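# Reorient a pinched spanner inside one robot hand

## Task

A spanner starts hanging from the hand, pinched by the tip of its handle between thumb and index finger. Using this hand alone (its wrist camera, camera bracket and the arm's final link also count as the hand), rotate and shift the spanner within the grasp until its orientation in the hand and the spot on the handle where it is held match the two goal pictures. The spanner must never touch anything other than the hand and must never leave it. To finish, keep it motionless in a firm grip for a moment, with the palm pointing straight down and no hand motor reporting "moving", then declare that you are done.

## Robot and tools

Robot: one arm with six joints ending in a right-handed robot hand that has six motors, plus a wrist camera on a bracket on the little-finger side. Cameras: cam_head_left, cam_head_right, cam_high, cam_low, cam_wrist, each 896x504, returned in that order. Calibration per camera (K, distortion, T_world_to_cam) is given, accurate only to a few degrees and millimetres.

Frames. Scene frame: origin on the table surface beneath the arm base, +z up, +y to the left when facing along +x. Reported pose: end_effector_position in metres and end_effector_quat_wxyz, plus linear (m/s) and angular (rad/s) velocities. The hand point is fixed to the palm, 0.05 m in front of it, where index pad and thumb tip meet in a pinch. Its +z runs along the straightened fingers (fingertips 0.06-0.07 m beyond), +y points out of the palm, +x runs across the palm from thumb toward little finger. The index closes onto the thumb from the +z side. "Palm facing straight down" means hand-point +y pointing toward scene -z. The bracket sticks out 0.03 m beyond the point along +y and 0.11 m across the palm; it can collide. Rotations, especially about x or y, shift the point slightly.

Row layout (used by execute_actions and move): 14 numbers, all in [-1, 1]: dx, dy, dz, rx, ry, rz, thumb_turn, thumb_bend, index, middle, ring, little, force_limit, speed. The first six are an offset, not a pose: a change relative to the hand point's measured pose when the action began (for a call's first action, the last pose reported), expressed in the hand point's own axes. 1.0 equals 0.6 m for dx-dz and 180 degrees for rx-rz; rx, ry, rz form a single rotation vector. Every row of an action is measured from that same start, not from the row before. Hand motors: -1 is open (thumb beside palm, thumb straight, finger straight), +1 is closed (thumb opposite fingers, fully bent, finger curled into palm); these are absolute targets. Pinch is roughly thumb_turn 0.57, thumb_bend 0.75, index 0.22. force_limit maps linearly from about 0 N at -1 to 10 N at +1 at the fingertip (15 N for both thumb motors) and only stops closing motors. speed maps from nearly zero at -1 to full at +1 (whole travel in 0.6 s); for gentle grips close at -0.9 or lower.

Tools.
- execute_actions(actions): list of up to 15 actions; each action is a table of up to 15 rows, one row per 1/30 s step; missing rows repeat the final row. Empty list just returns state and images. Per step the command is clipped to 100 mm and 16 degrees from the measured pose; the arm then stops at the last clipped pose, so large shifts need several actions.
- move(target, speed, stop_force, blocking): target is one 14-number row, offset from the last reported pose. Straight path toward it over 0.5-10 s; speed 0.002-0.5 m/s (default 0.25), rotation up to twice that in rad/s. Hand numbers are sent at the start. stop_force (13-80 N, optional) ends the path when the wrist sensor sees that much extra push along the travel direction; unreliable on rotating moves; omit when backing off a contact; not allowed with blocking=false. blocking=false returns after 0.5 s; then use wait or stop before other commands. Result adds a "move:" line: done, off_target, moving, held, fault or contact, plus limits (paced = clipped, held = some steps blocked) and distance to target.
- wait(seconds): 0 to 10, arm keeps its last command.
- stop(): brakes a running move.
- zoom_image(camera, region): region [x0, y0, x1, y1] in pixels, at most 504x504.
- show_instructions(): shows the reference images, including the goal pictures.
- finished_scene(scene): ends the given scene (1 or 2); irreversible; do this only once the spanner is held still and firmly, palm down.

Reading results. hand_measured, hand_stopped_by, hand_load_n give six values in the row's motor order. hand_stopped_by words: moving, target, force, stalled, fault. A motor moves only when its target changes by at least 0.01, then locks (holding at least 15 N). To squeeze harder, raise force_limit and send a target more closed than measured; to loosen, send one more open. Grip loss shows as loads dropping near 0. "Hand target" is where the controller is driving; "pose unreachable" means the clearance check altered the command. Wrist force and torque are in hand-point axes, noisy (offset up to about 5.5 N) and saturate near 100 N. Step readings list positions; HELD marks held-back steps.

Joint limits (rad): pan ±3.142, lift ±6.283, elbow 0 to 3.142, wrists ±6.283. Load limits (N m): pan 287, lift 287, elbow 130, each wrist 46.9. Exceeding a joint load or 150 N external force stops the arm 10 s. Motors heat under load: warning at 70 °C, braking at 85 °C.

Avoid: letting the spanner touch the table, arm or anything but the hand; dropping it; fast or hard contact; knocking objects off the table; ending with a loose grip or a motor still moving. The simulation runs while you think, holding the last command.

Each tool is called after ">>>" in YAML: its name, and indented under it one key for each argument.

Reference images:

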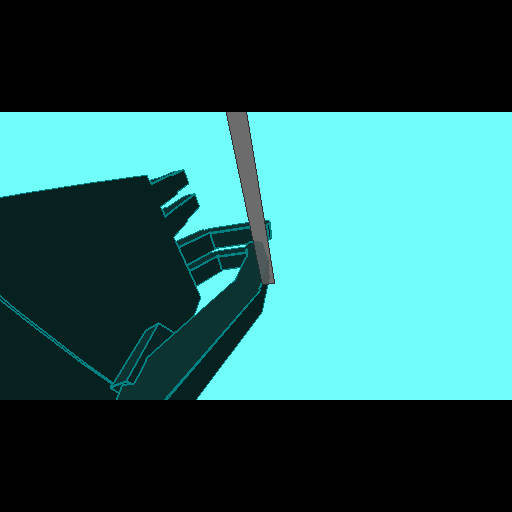

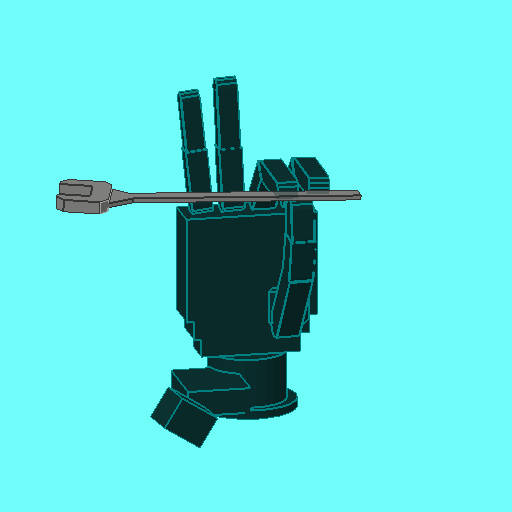

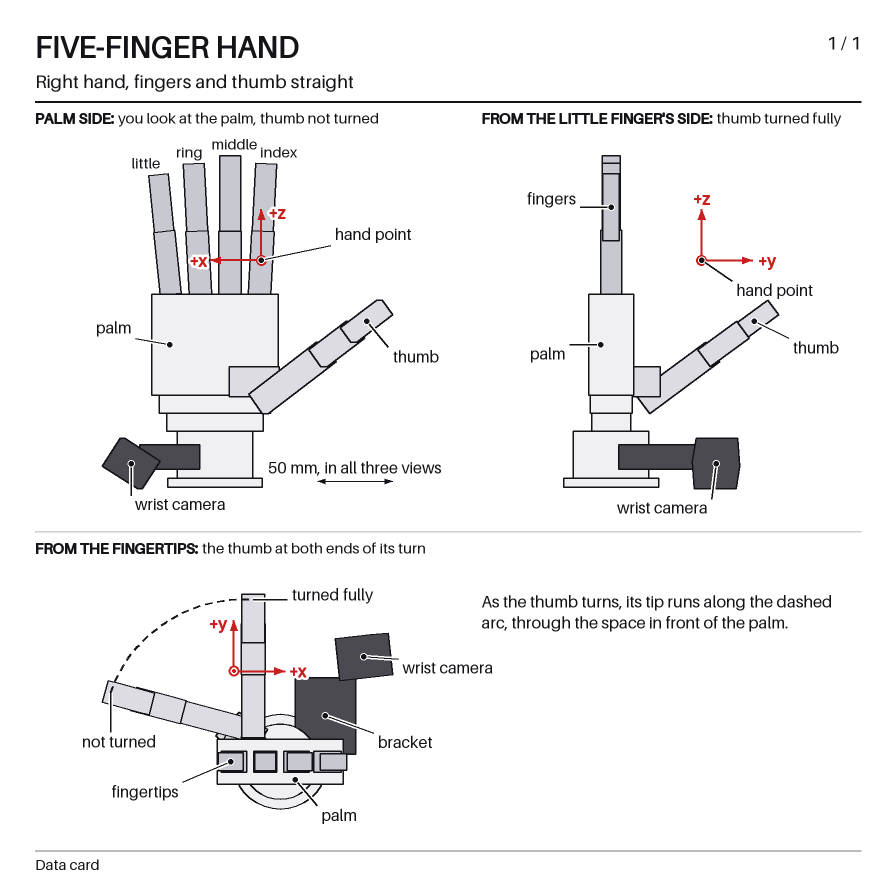

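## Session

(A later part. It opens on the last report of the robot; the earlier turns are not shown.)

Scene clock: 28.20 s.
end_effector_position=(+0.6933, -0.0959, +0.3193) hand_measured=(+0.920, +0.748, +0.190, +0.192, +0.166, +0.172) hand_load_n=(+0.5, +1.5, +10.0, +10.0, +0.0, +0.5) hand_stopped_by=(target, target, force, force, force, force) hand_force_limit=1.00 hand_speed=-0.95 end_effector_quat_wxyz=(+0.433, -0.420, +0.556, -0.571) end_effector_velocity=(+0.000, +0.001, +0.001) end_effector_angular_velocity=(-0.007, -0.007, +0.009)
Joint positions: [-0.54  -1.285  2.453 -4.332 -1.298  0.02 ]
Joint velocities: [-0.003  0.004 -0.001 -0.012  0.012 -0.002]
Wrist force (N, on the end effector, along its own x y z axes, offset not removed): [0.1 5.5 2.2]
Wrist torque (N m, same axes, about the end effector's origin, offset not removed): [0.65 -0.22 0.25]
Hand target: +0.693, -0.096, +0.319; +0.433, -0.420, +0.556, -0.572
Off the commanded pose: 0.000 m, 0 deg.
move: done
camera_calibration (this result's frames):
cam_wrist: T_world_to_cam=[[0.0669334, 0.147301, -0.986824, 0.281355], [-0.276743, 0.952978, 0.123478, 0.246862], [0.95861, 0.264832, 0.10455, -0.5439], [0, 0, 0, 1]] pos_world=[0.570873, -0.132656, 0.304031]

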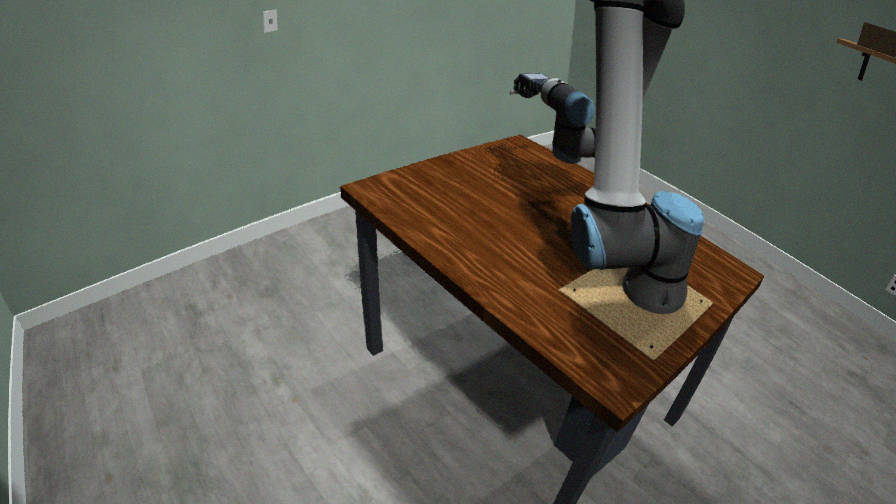

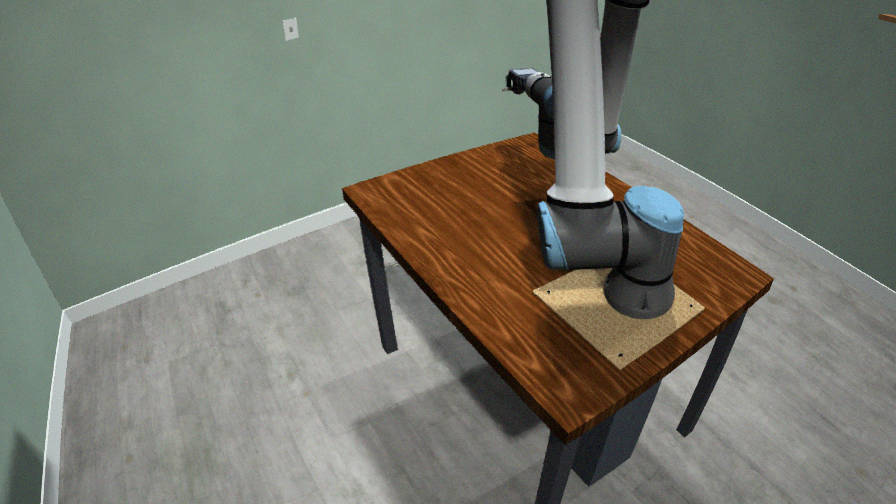

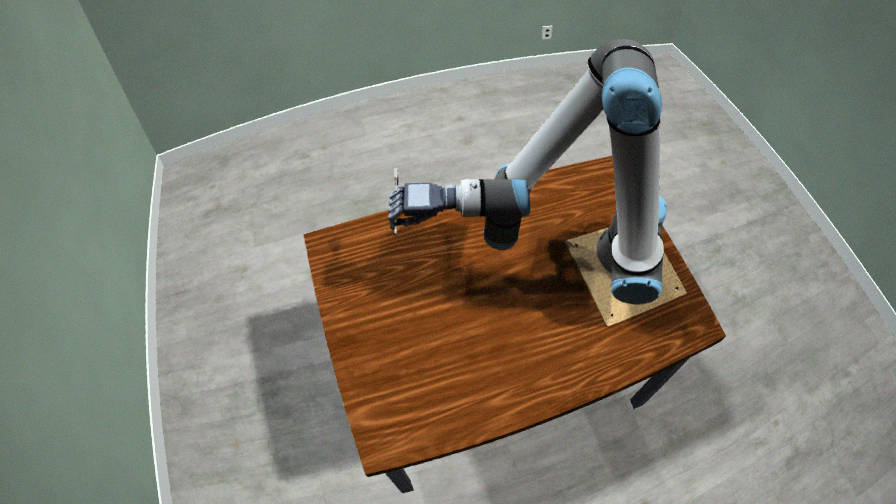

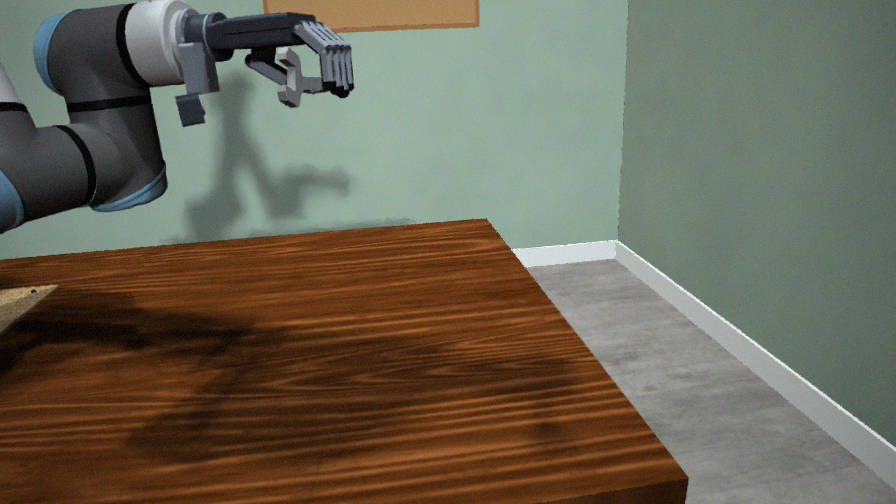

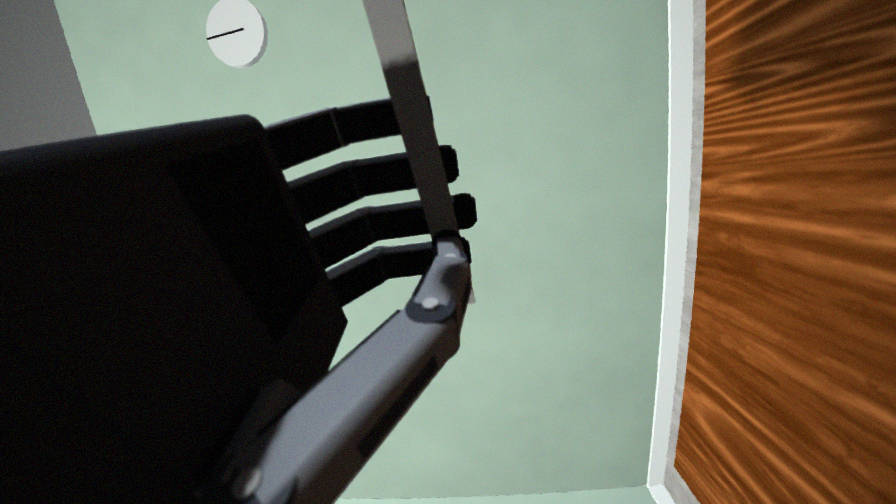

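>>> move:
  target: [0,0,0,0,0,0.36,0.92,0.75,0.21,0.21,0.05,0.05,1,-0.8]
  speed: 0.4

>>> execute_actions:
  actions:
    - [[0,0,0,0,0,0,0.92,0.75,0.18,0.18,0.05,0.05,1,-0.95]]

Scene clock: 31.27 s.
end_effector_position=(+0.6933, -0.0961, +0.3195) hand_measured=(+0.920, +0.748, +0.190, +0.192, +0.050, +0.050) hand_load_n=(+0.0, +1.5, +9.5, +10.5, +0.0, +0.0) hand_stopped_by=(target, target, force, force, target, target) hand_force_limit=1.00 hand_speed=-0.80 end_effector_quat_wxyz=(+0.671, -0.057, +0.695, -0.251) end_effector_velocity=(+0.000, +0.000, -0.000) end_effector_angular_velocity=(+0.009, -0.005, +0.000)
Joint positions: [-0.626 -1.133  2.466 -4.497 -1.212  1.152]
Joint velocities: [ 0.001  0.004 -0.001 -0.006 -0.001  0.011]
Wrist force (N, on the end effector, along its own x y z axes, offset not removed): [2.2 2.7 2.6]
Wrist torque (N m, same axes, about the end effector's origin, offset not removed): [0.09 -0.39 0.06]
Hand target: +0.693, -0.096, +0.320; +0.672, -0.057, +0.695, -0.251
Off the commanded pose: 0.000 m, 0 deg.
move: done
camera_calibration (this result's frames):
cam_wrist: T_world_to_cam=[[0.266491, 0.923428, -0.276159, -0.00920339], [-0.460068, 0.373644, 0.805436, 0.100533], [0.846947, -0.0875896, 0.524413, -0.634468], [0, 0, 0, 1]] pos_world=[0.586066, -0.0846375, 0.249209]

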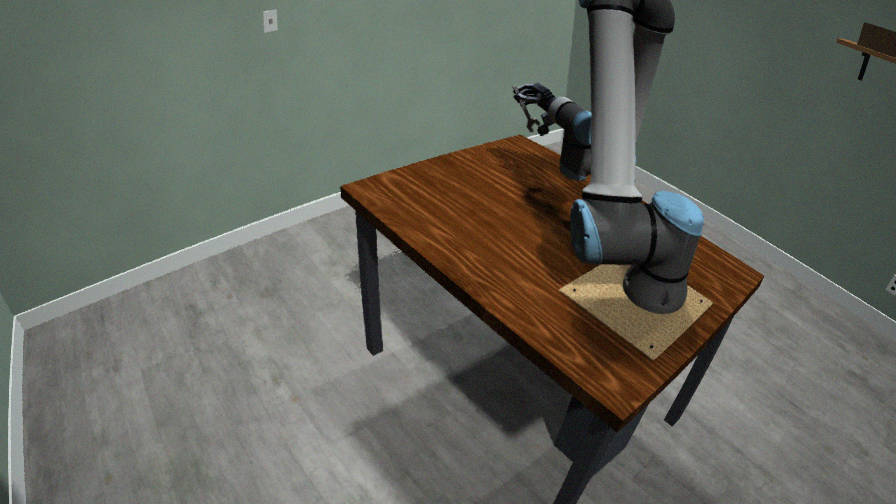

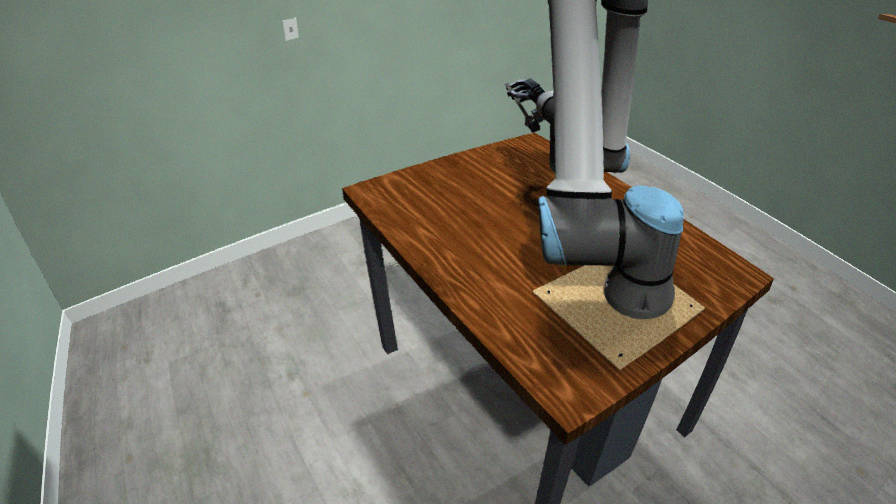

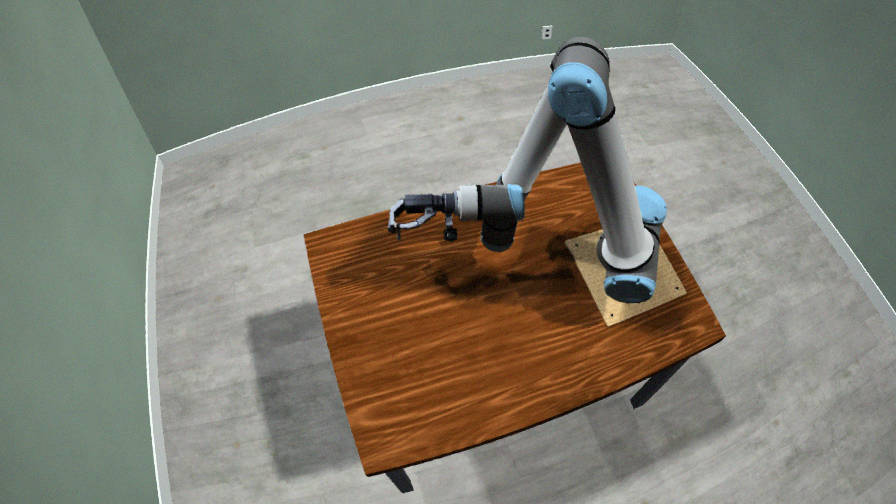

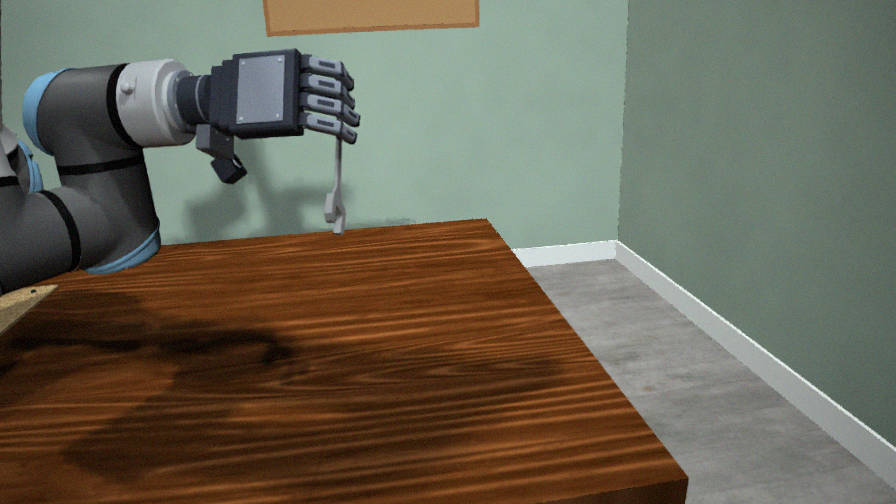

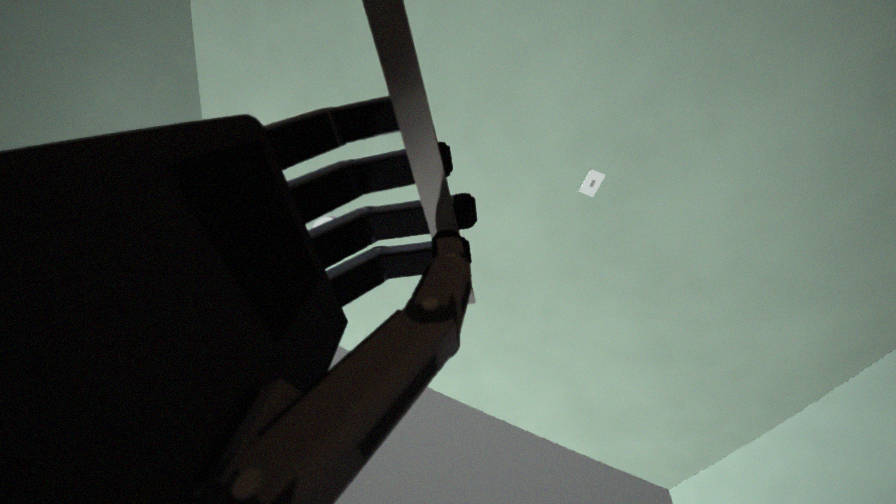

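Scene clock: 31.77 s.
end_effector_position=(+0.6933, -0.0961, +0.3195) hand_measured=(+0.920, +0.748, +0.178, +0.178, +0.050, +0.050) hand_load_n=(+0.5, +1.0, +5.5, +5.0, +0.0, +0.0) hand_stopped_by=(target, target, target, target, target, target) hand_force_limit=1.00 hand_speed=-0.95 end_effector_quat_wxyz=(+0.671, -0.057, +0.695, -0.251) end_effector_velocity=(-0.000, +0.000, +0.000) end_effector_angular_velocity=(-0.001, -0.000, +0.000)
Joint positions: [-0.626 -1.133  2.466 -4.497 -1.212  1.152]
Joint velocities: [-0.    -0.001  0.001 -0.     0.    -0.001]
Wrist force (N, on the end effector, along its own x y z axes, offset not removed): [0.4 2.1 -1.4]
Wrist torque (N m, same axes, about the end effector's origin, offset not removed): [0.41 0.11 -0.01]
Hand target: +0.693, -0.096, +0.320; +0.671, -0.057, +0.695, -0.251
Off the commanded pose: 0.000 m, 0 deg.
Step readings (end_effector_position):
0: (+0.6933, -0.0961, +0.3195)
1: (+0.6933, -0.0961, +0.3195)
2: (+0.6933, -0.0961, +0.3195)
4: (+0.6933, -0.0961, +0.3195)
8: (+0.6933, -0.0961, +0.3195)
15: end_effector_position above
camera_calibration (this result's frames):
cam_wrist: T_world_to_cam=[[0.266481, 0.923461, -0.276057, -0.00924441], [-0.460058, 0.373548, 0.805487, 0.100537], [0.846956, -0.0876451, 0.524389, -0.634467], [0, 0, 0, 1]] pos_world=[0.586082, -0.0846266, 0.249174]

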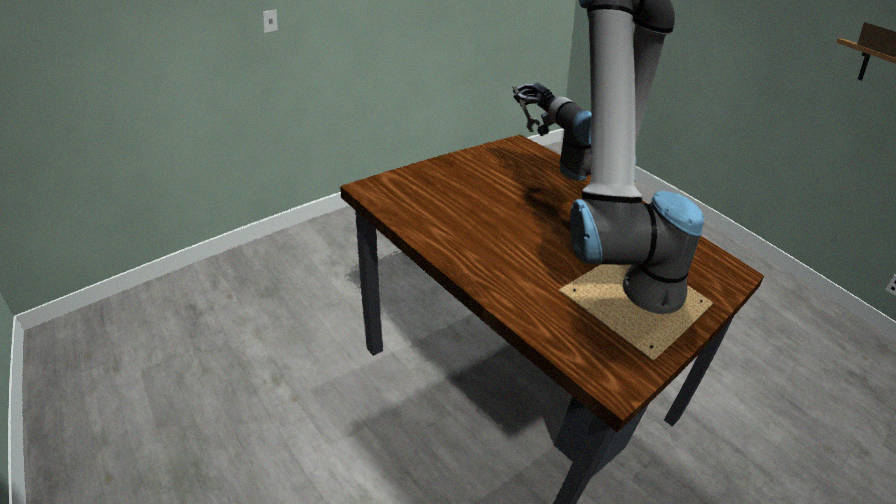

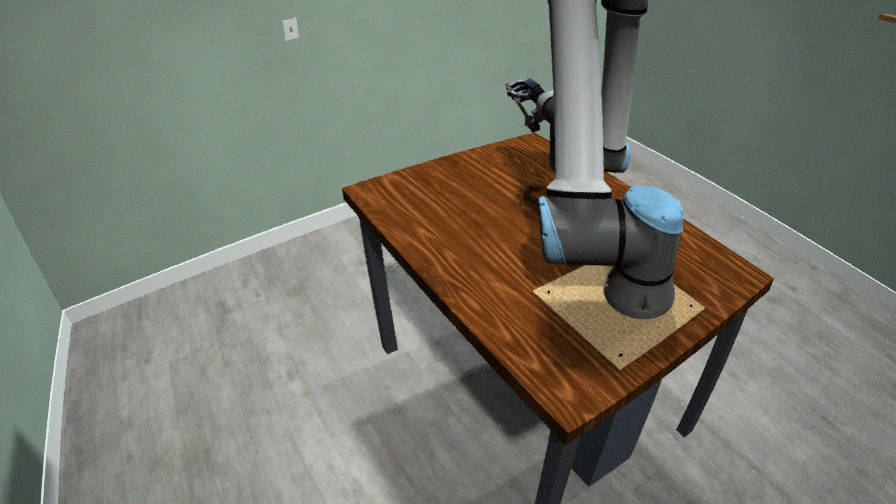

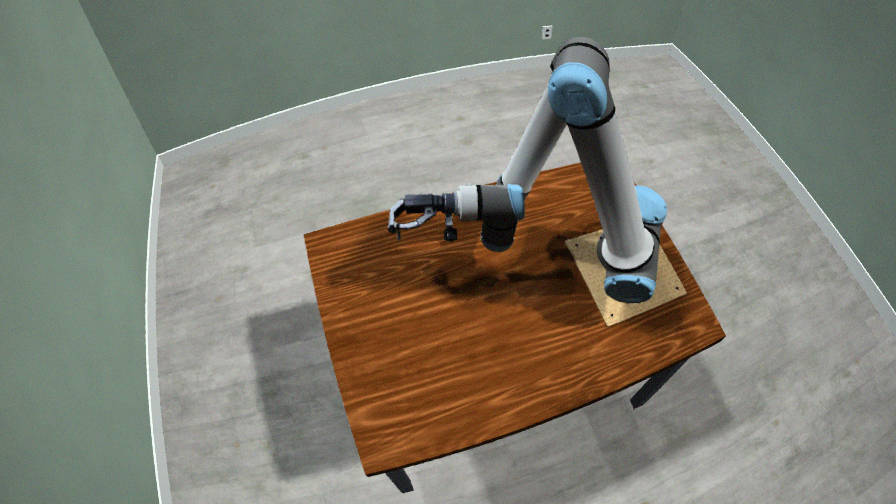

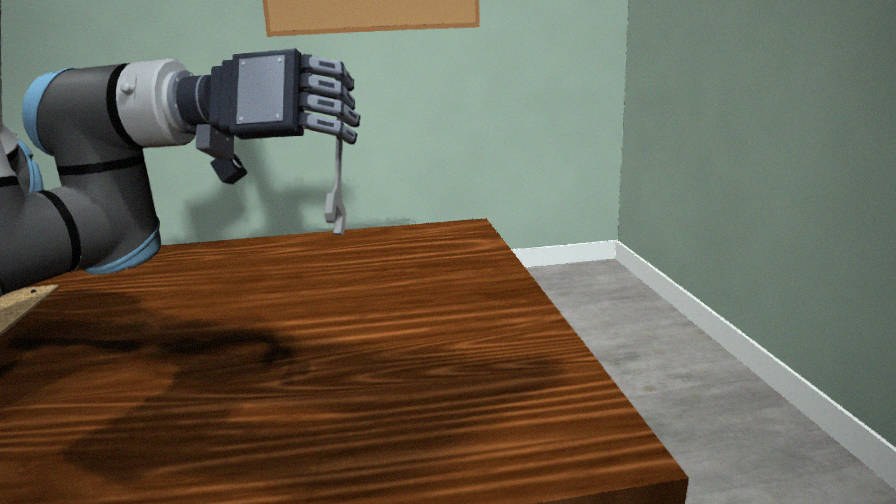

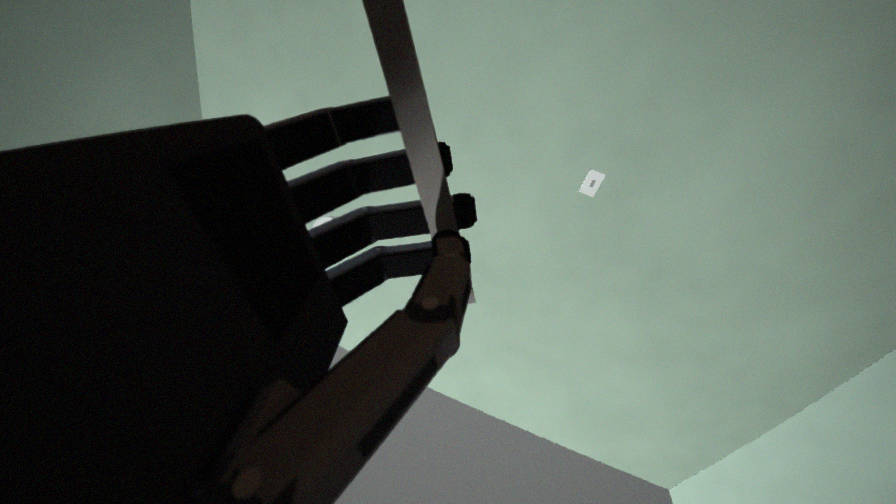

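>>> execute_actions:
  actions:
    - [[0,0,0,0,0,0,0.92,0.75,0.173,0.173,0.05,0.05,1,-0.97]]

Scene clock: 32.60 s.
end_effector_position=(+0.6933, -0.0961, +0.3195) hand_measured=(+0.920, +0.748, +0.172, +0.172, +0.050, +0.050) hand_load_n=(+0.5, +1.0, +3.0, +2.5, +0.0, +0.0) hand_stopped_by=(target, target, target, target, target, target) hand_force_limit=1.00 hand_speed=-0.97 end_effector_quat_wxyz=(+0.671, -0.057, +0.695, -0.251) end_effector_velocity=(+0.000, -0.001, -0.000) end_effector_angular_velocity=(-0.000, -0.000, -0.001)
Joint positions: [-0.626 -1.133  2.466 -4.497 -1.212  1.152]
Joint velocities: [-0.001  0.    -0.001  0.    -0.    -0.   ]
Wrist force (N, on the end effector, along its own x y z axes, offset not removed): [1.5 5.8 1.9]
Wrist torque (N m, same axes, about the end effector's origin, offset not removed): [0.79 -0.22 0.27]
Hand target: +0.693, -0.096, +0.319; +0.671, -0.057, +0.695, -0.251
Off the commanded pose: 0.000 m, 0 deg.
Step readings (end_effector_position):
0: (+0.6933, -0.0961, +0.3195)
1: (+0.6933, -0.0961, +0.3195)
2: (+0.6933, -0.0961, +0.3195)
4: (+0.6933, -0.0961, +0.3195)
8: (+0.6933, -0.0961, +0.3195)
15: end_effector_position above
camera_calibration (this result's frames):
cam_wrist: T_world_to_cam=[[0.266473, 0.92344, -0.276133, -0.00921858], [-0.460027, 0.373607, 0.805477, 0.100534], [0.846975, -0.0876094, 0.524364, -0.634466], [0, 0, 0, 1]] pos_world=[0.586082, -0.0846326, 0.249168]

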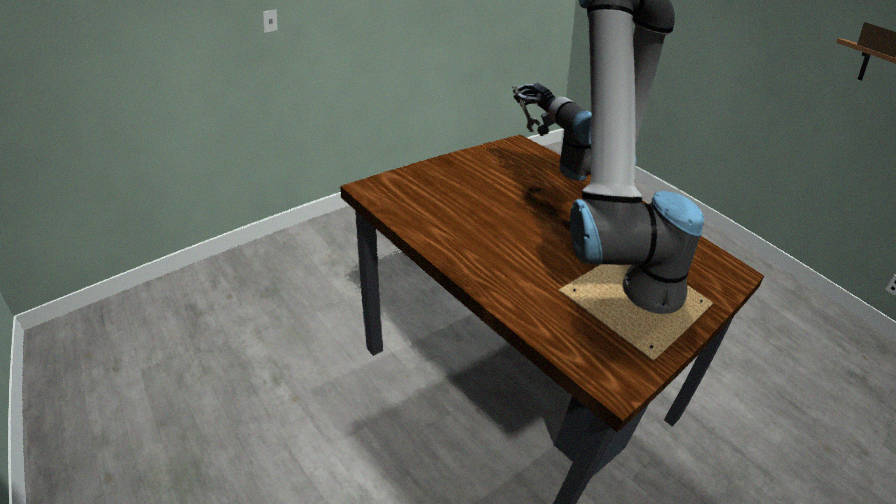

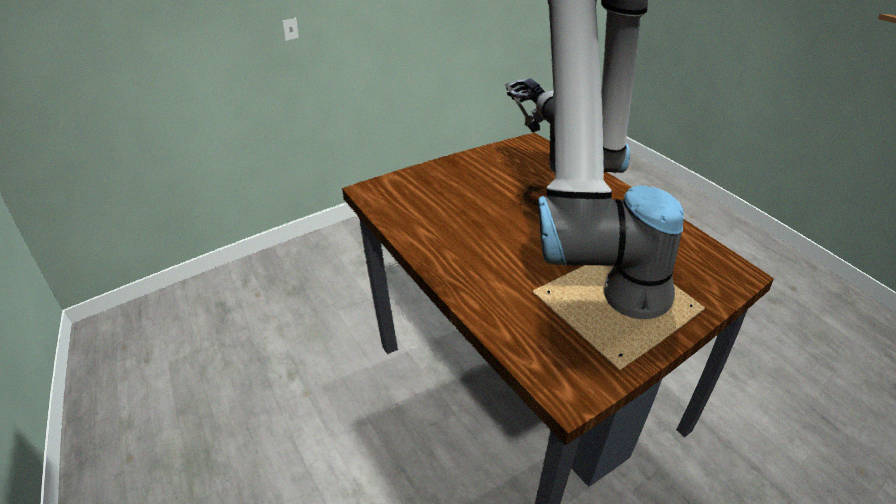

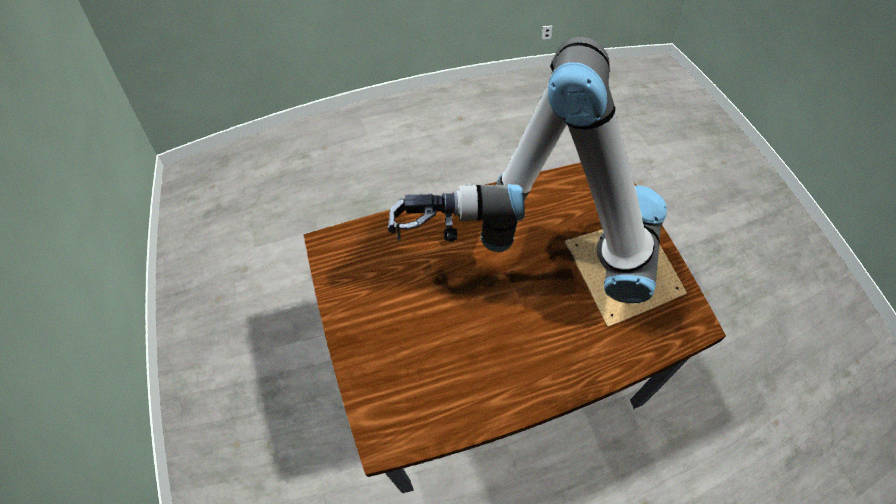

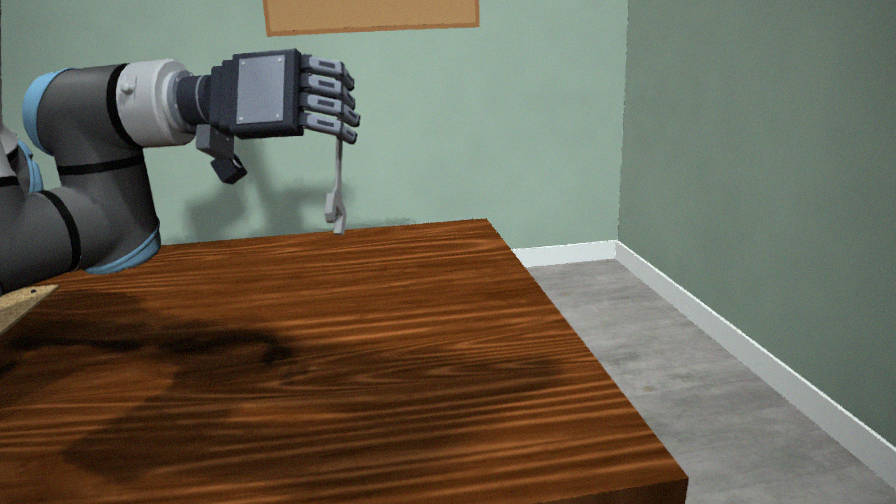

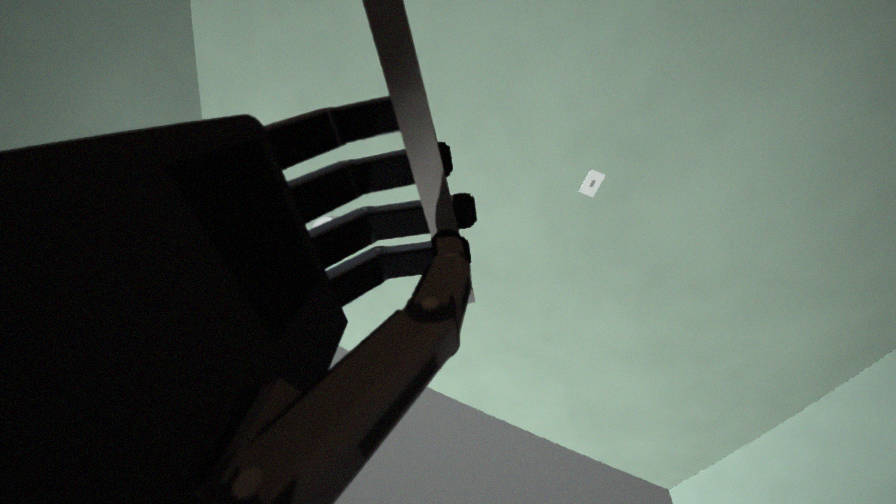

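>>> move:
  target: [0,0,0,0,0,-0.04,0.92,0.75,0.173,0.173,0.05,0.05,1,-0.97]
  speed: 0.1

Scene clock: 34.20 s.
end_effector_position=(+0.6933, -0.0962, +0.3194) hand_measured=(+0.920, +0.748, +0.172, +0.172, +0.050, +0.050) hand_load_n=(+0.5, +1.0, +3.0, +2.0, +0.0, +0.0) hand_stopped_by=(target, target, target, target, target, target) hand_force_limit=1.00 hand_speed=-0.97 end_effector_quat_wxyz=(+0.654, -0.100, +0.690, -0.292) end_effector_velocity=(+0.001, -0.001, +0.001) end_effector_angular_velocity=(-0.011, +0.000, -0.001)
Joint positions: [-0.626 -1.154  2.466 -4.476 -1.212  1.027]
Joint velocities: [ 0.    -0.002 -0.002  0.001 -0.001 -0.009]
Wrist force (N, on the end effector, along its own x y z axes, offset not removed): [1.2 5.2 -1.9]
Wrist torque (N m, same axes, about the end effector's origin, offset not removed): [0.80 -0.13 0.01]
Hand target: +0.693, -0.096, +0.319; +0.654, -0.100, +0.690, -0.292
Off the commanded pose: 0.000 m, 0 deg.
move: done
camera_calibration (this result's frames):
cam_wrist: T_world_to_cam=[[0.258291, 0.882277, -0.393539, 0.0300948], [-0.431763, 0.469839, 0.769956, 0.101581], [0.864214, -0.0289574, 0.50229, -0.633706], [0, 0, 0, 1]] pos_world=[0.583743, -0.0926293, 0.251934]

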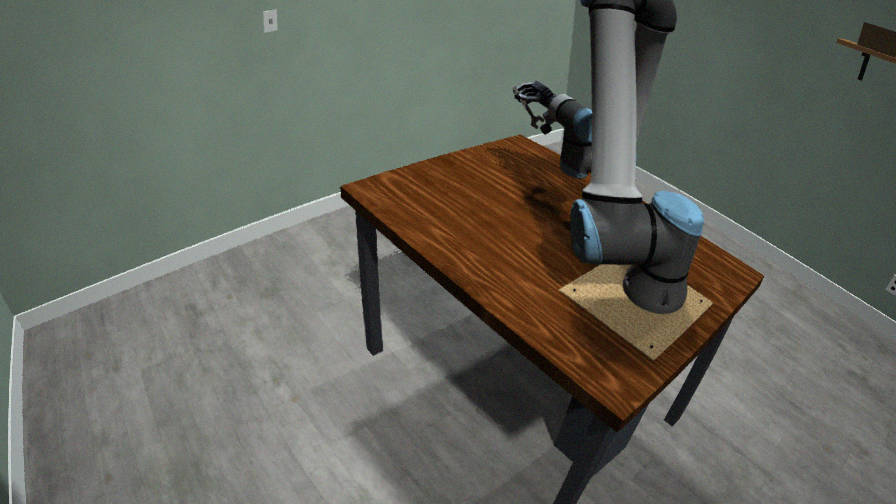

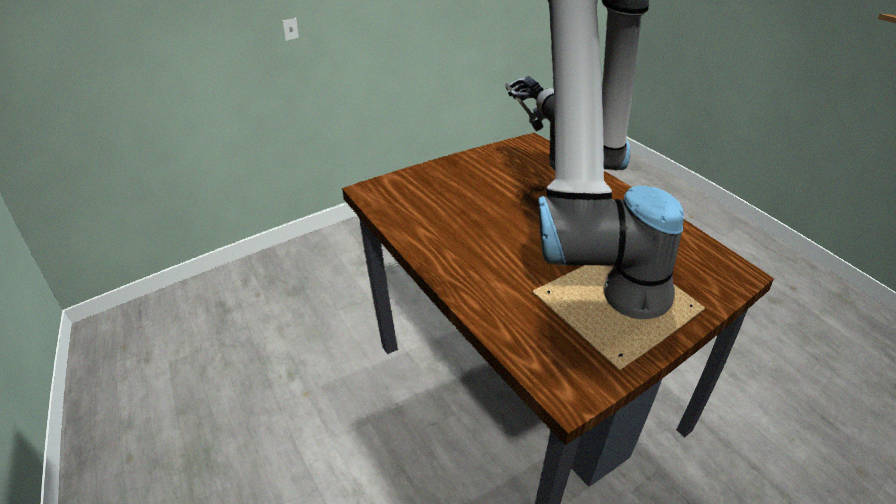

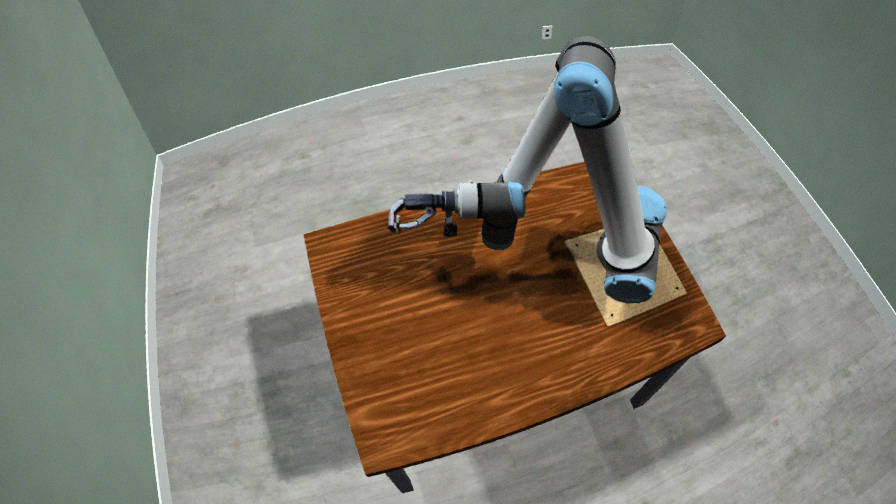

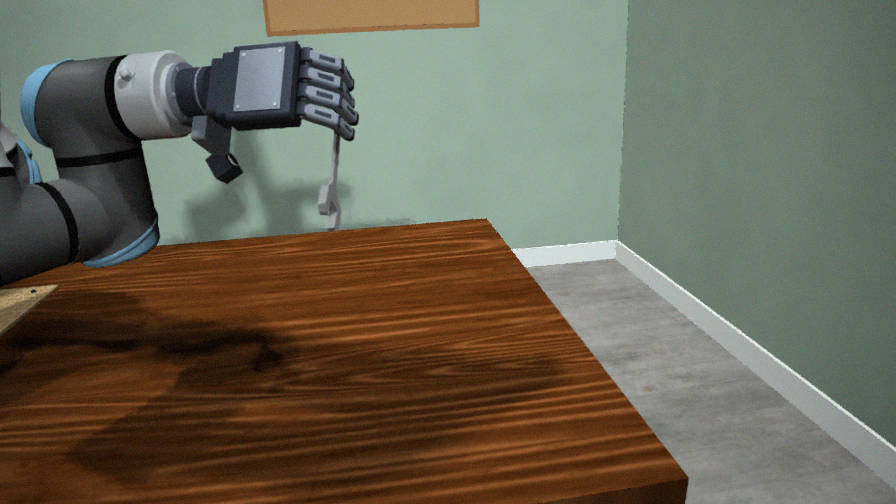

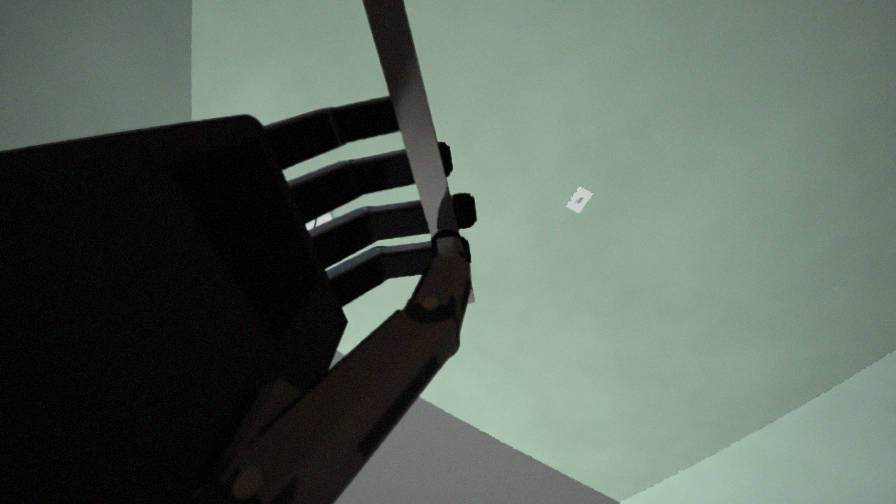

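>>> move:
  target: [0,0,0,0,0,-0.04,0.92,0.75,0.173,0.173,0.05,0.05,1,-0.97]
  speed: 0.1

Scene clock: 35.50 s.
end_effector_position=(+0.6933, -0.0962, +0.3194) hand_measured=(+0.920, +0.748, +0.172, +0.172, +0.050, +0.050) hand_load_n=(+0.5, +1.5, +3.0, +2.0, +0.0, +0.0) hand_stopped_by=(target, target, target, target, target, target) hand_force_limit=1.00 hand_speed=-0.97 end_effector_quat_wxyz=(+0.635, -0.143, +0.683, -0.332) end_effector_velocity=(-0.000, +0.001, -0.000) end_effector_angular_velocity=(-0.010, +0.004, +0.000)
Joint positions: [-0.623 -1.175  2.466 -4.455 -1.214  0.903]
Joint velocities: [ 0.001 -0.002  0.001  0.003 -0.    -0.011]
Wrist force (N, on the end effector, along its own x y z axes, offset not removed): [-1.8 2.9 -3.1]
Wrist torque (N m, same axes, about the end effector's origin, offset not removed): [0.57 0.27 -0.17]
Hand target: +0.693, -0.096, +0.319; +0.635, -0.143, +0.683, -0.333
Off the commanded pose: 0.000 m, 0 deg.
move: done
camera_calibration (this result's frames):
cam_wrist: T_world_to_cam=[[0.245932, 0.82747, -0.504788, 0.0689051], [-0.404646, 0.560878, 0.722272, 0.106775], [0.880783, 0.0266305, 0.47277, -0.630396], [0, 0, 0, 1]] pos_world=[0.581502, -0.100117, 0.255694]

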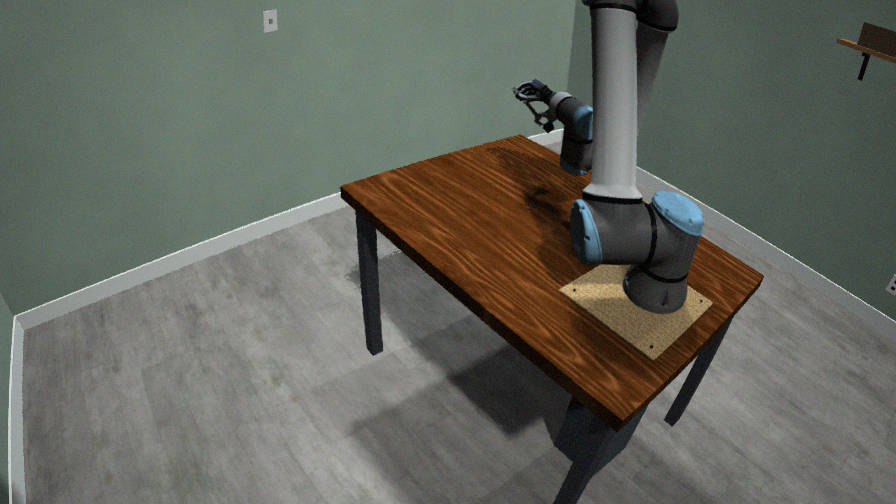

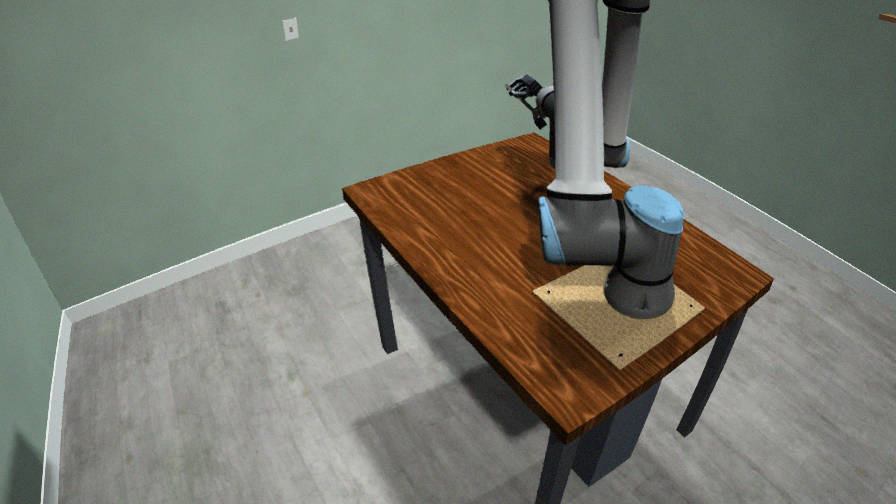

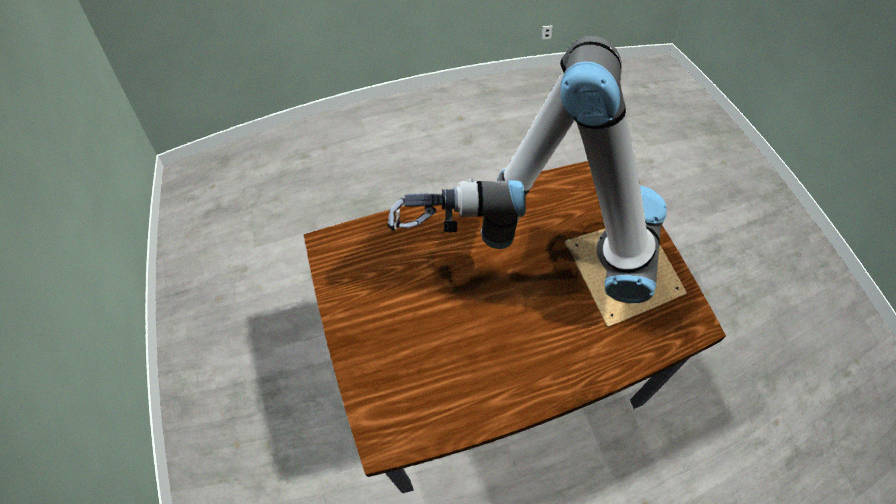

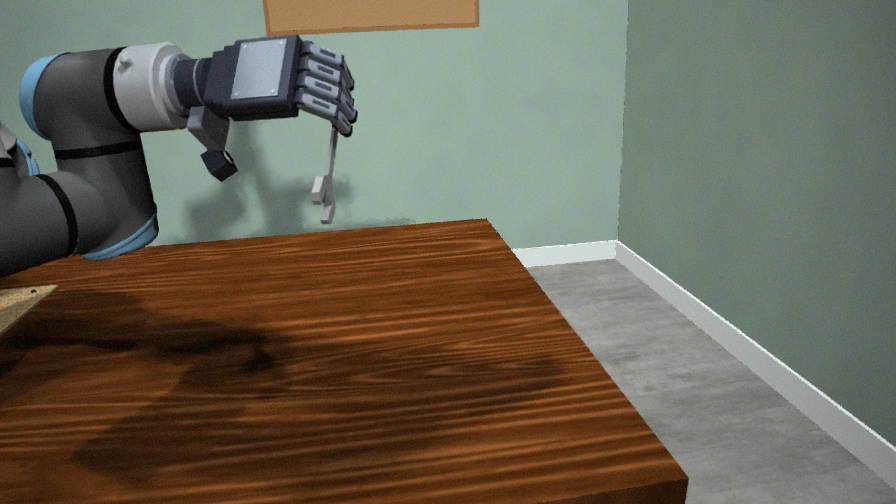

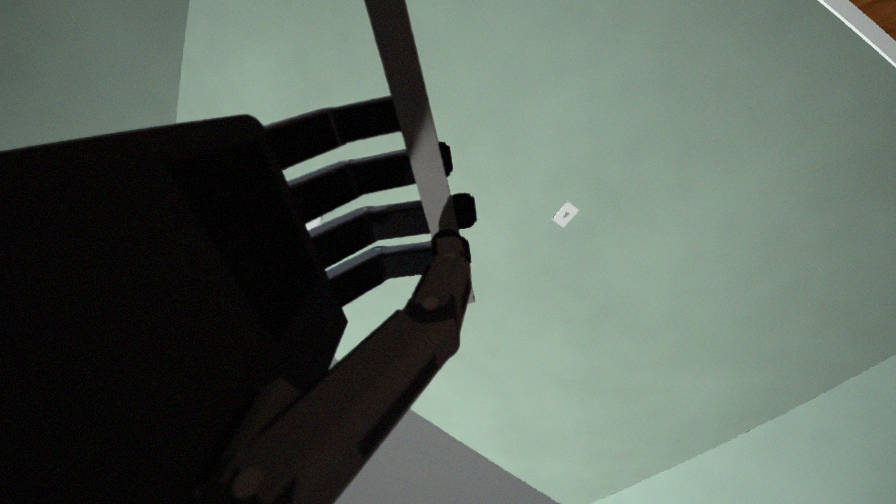

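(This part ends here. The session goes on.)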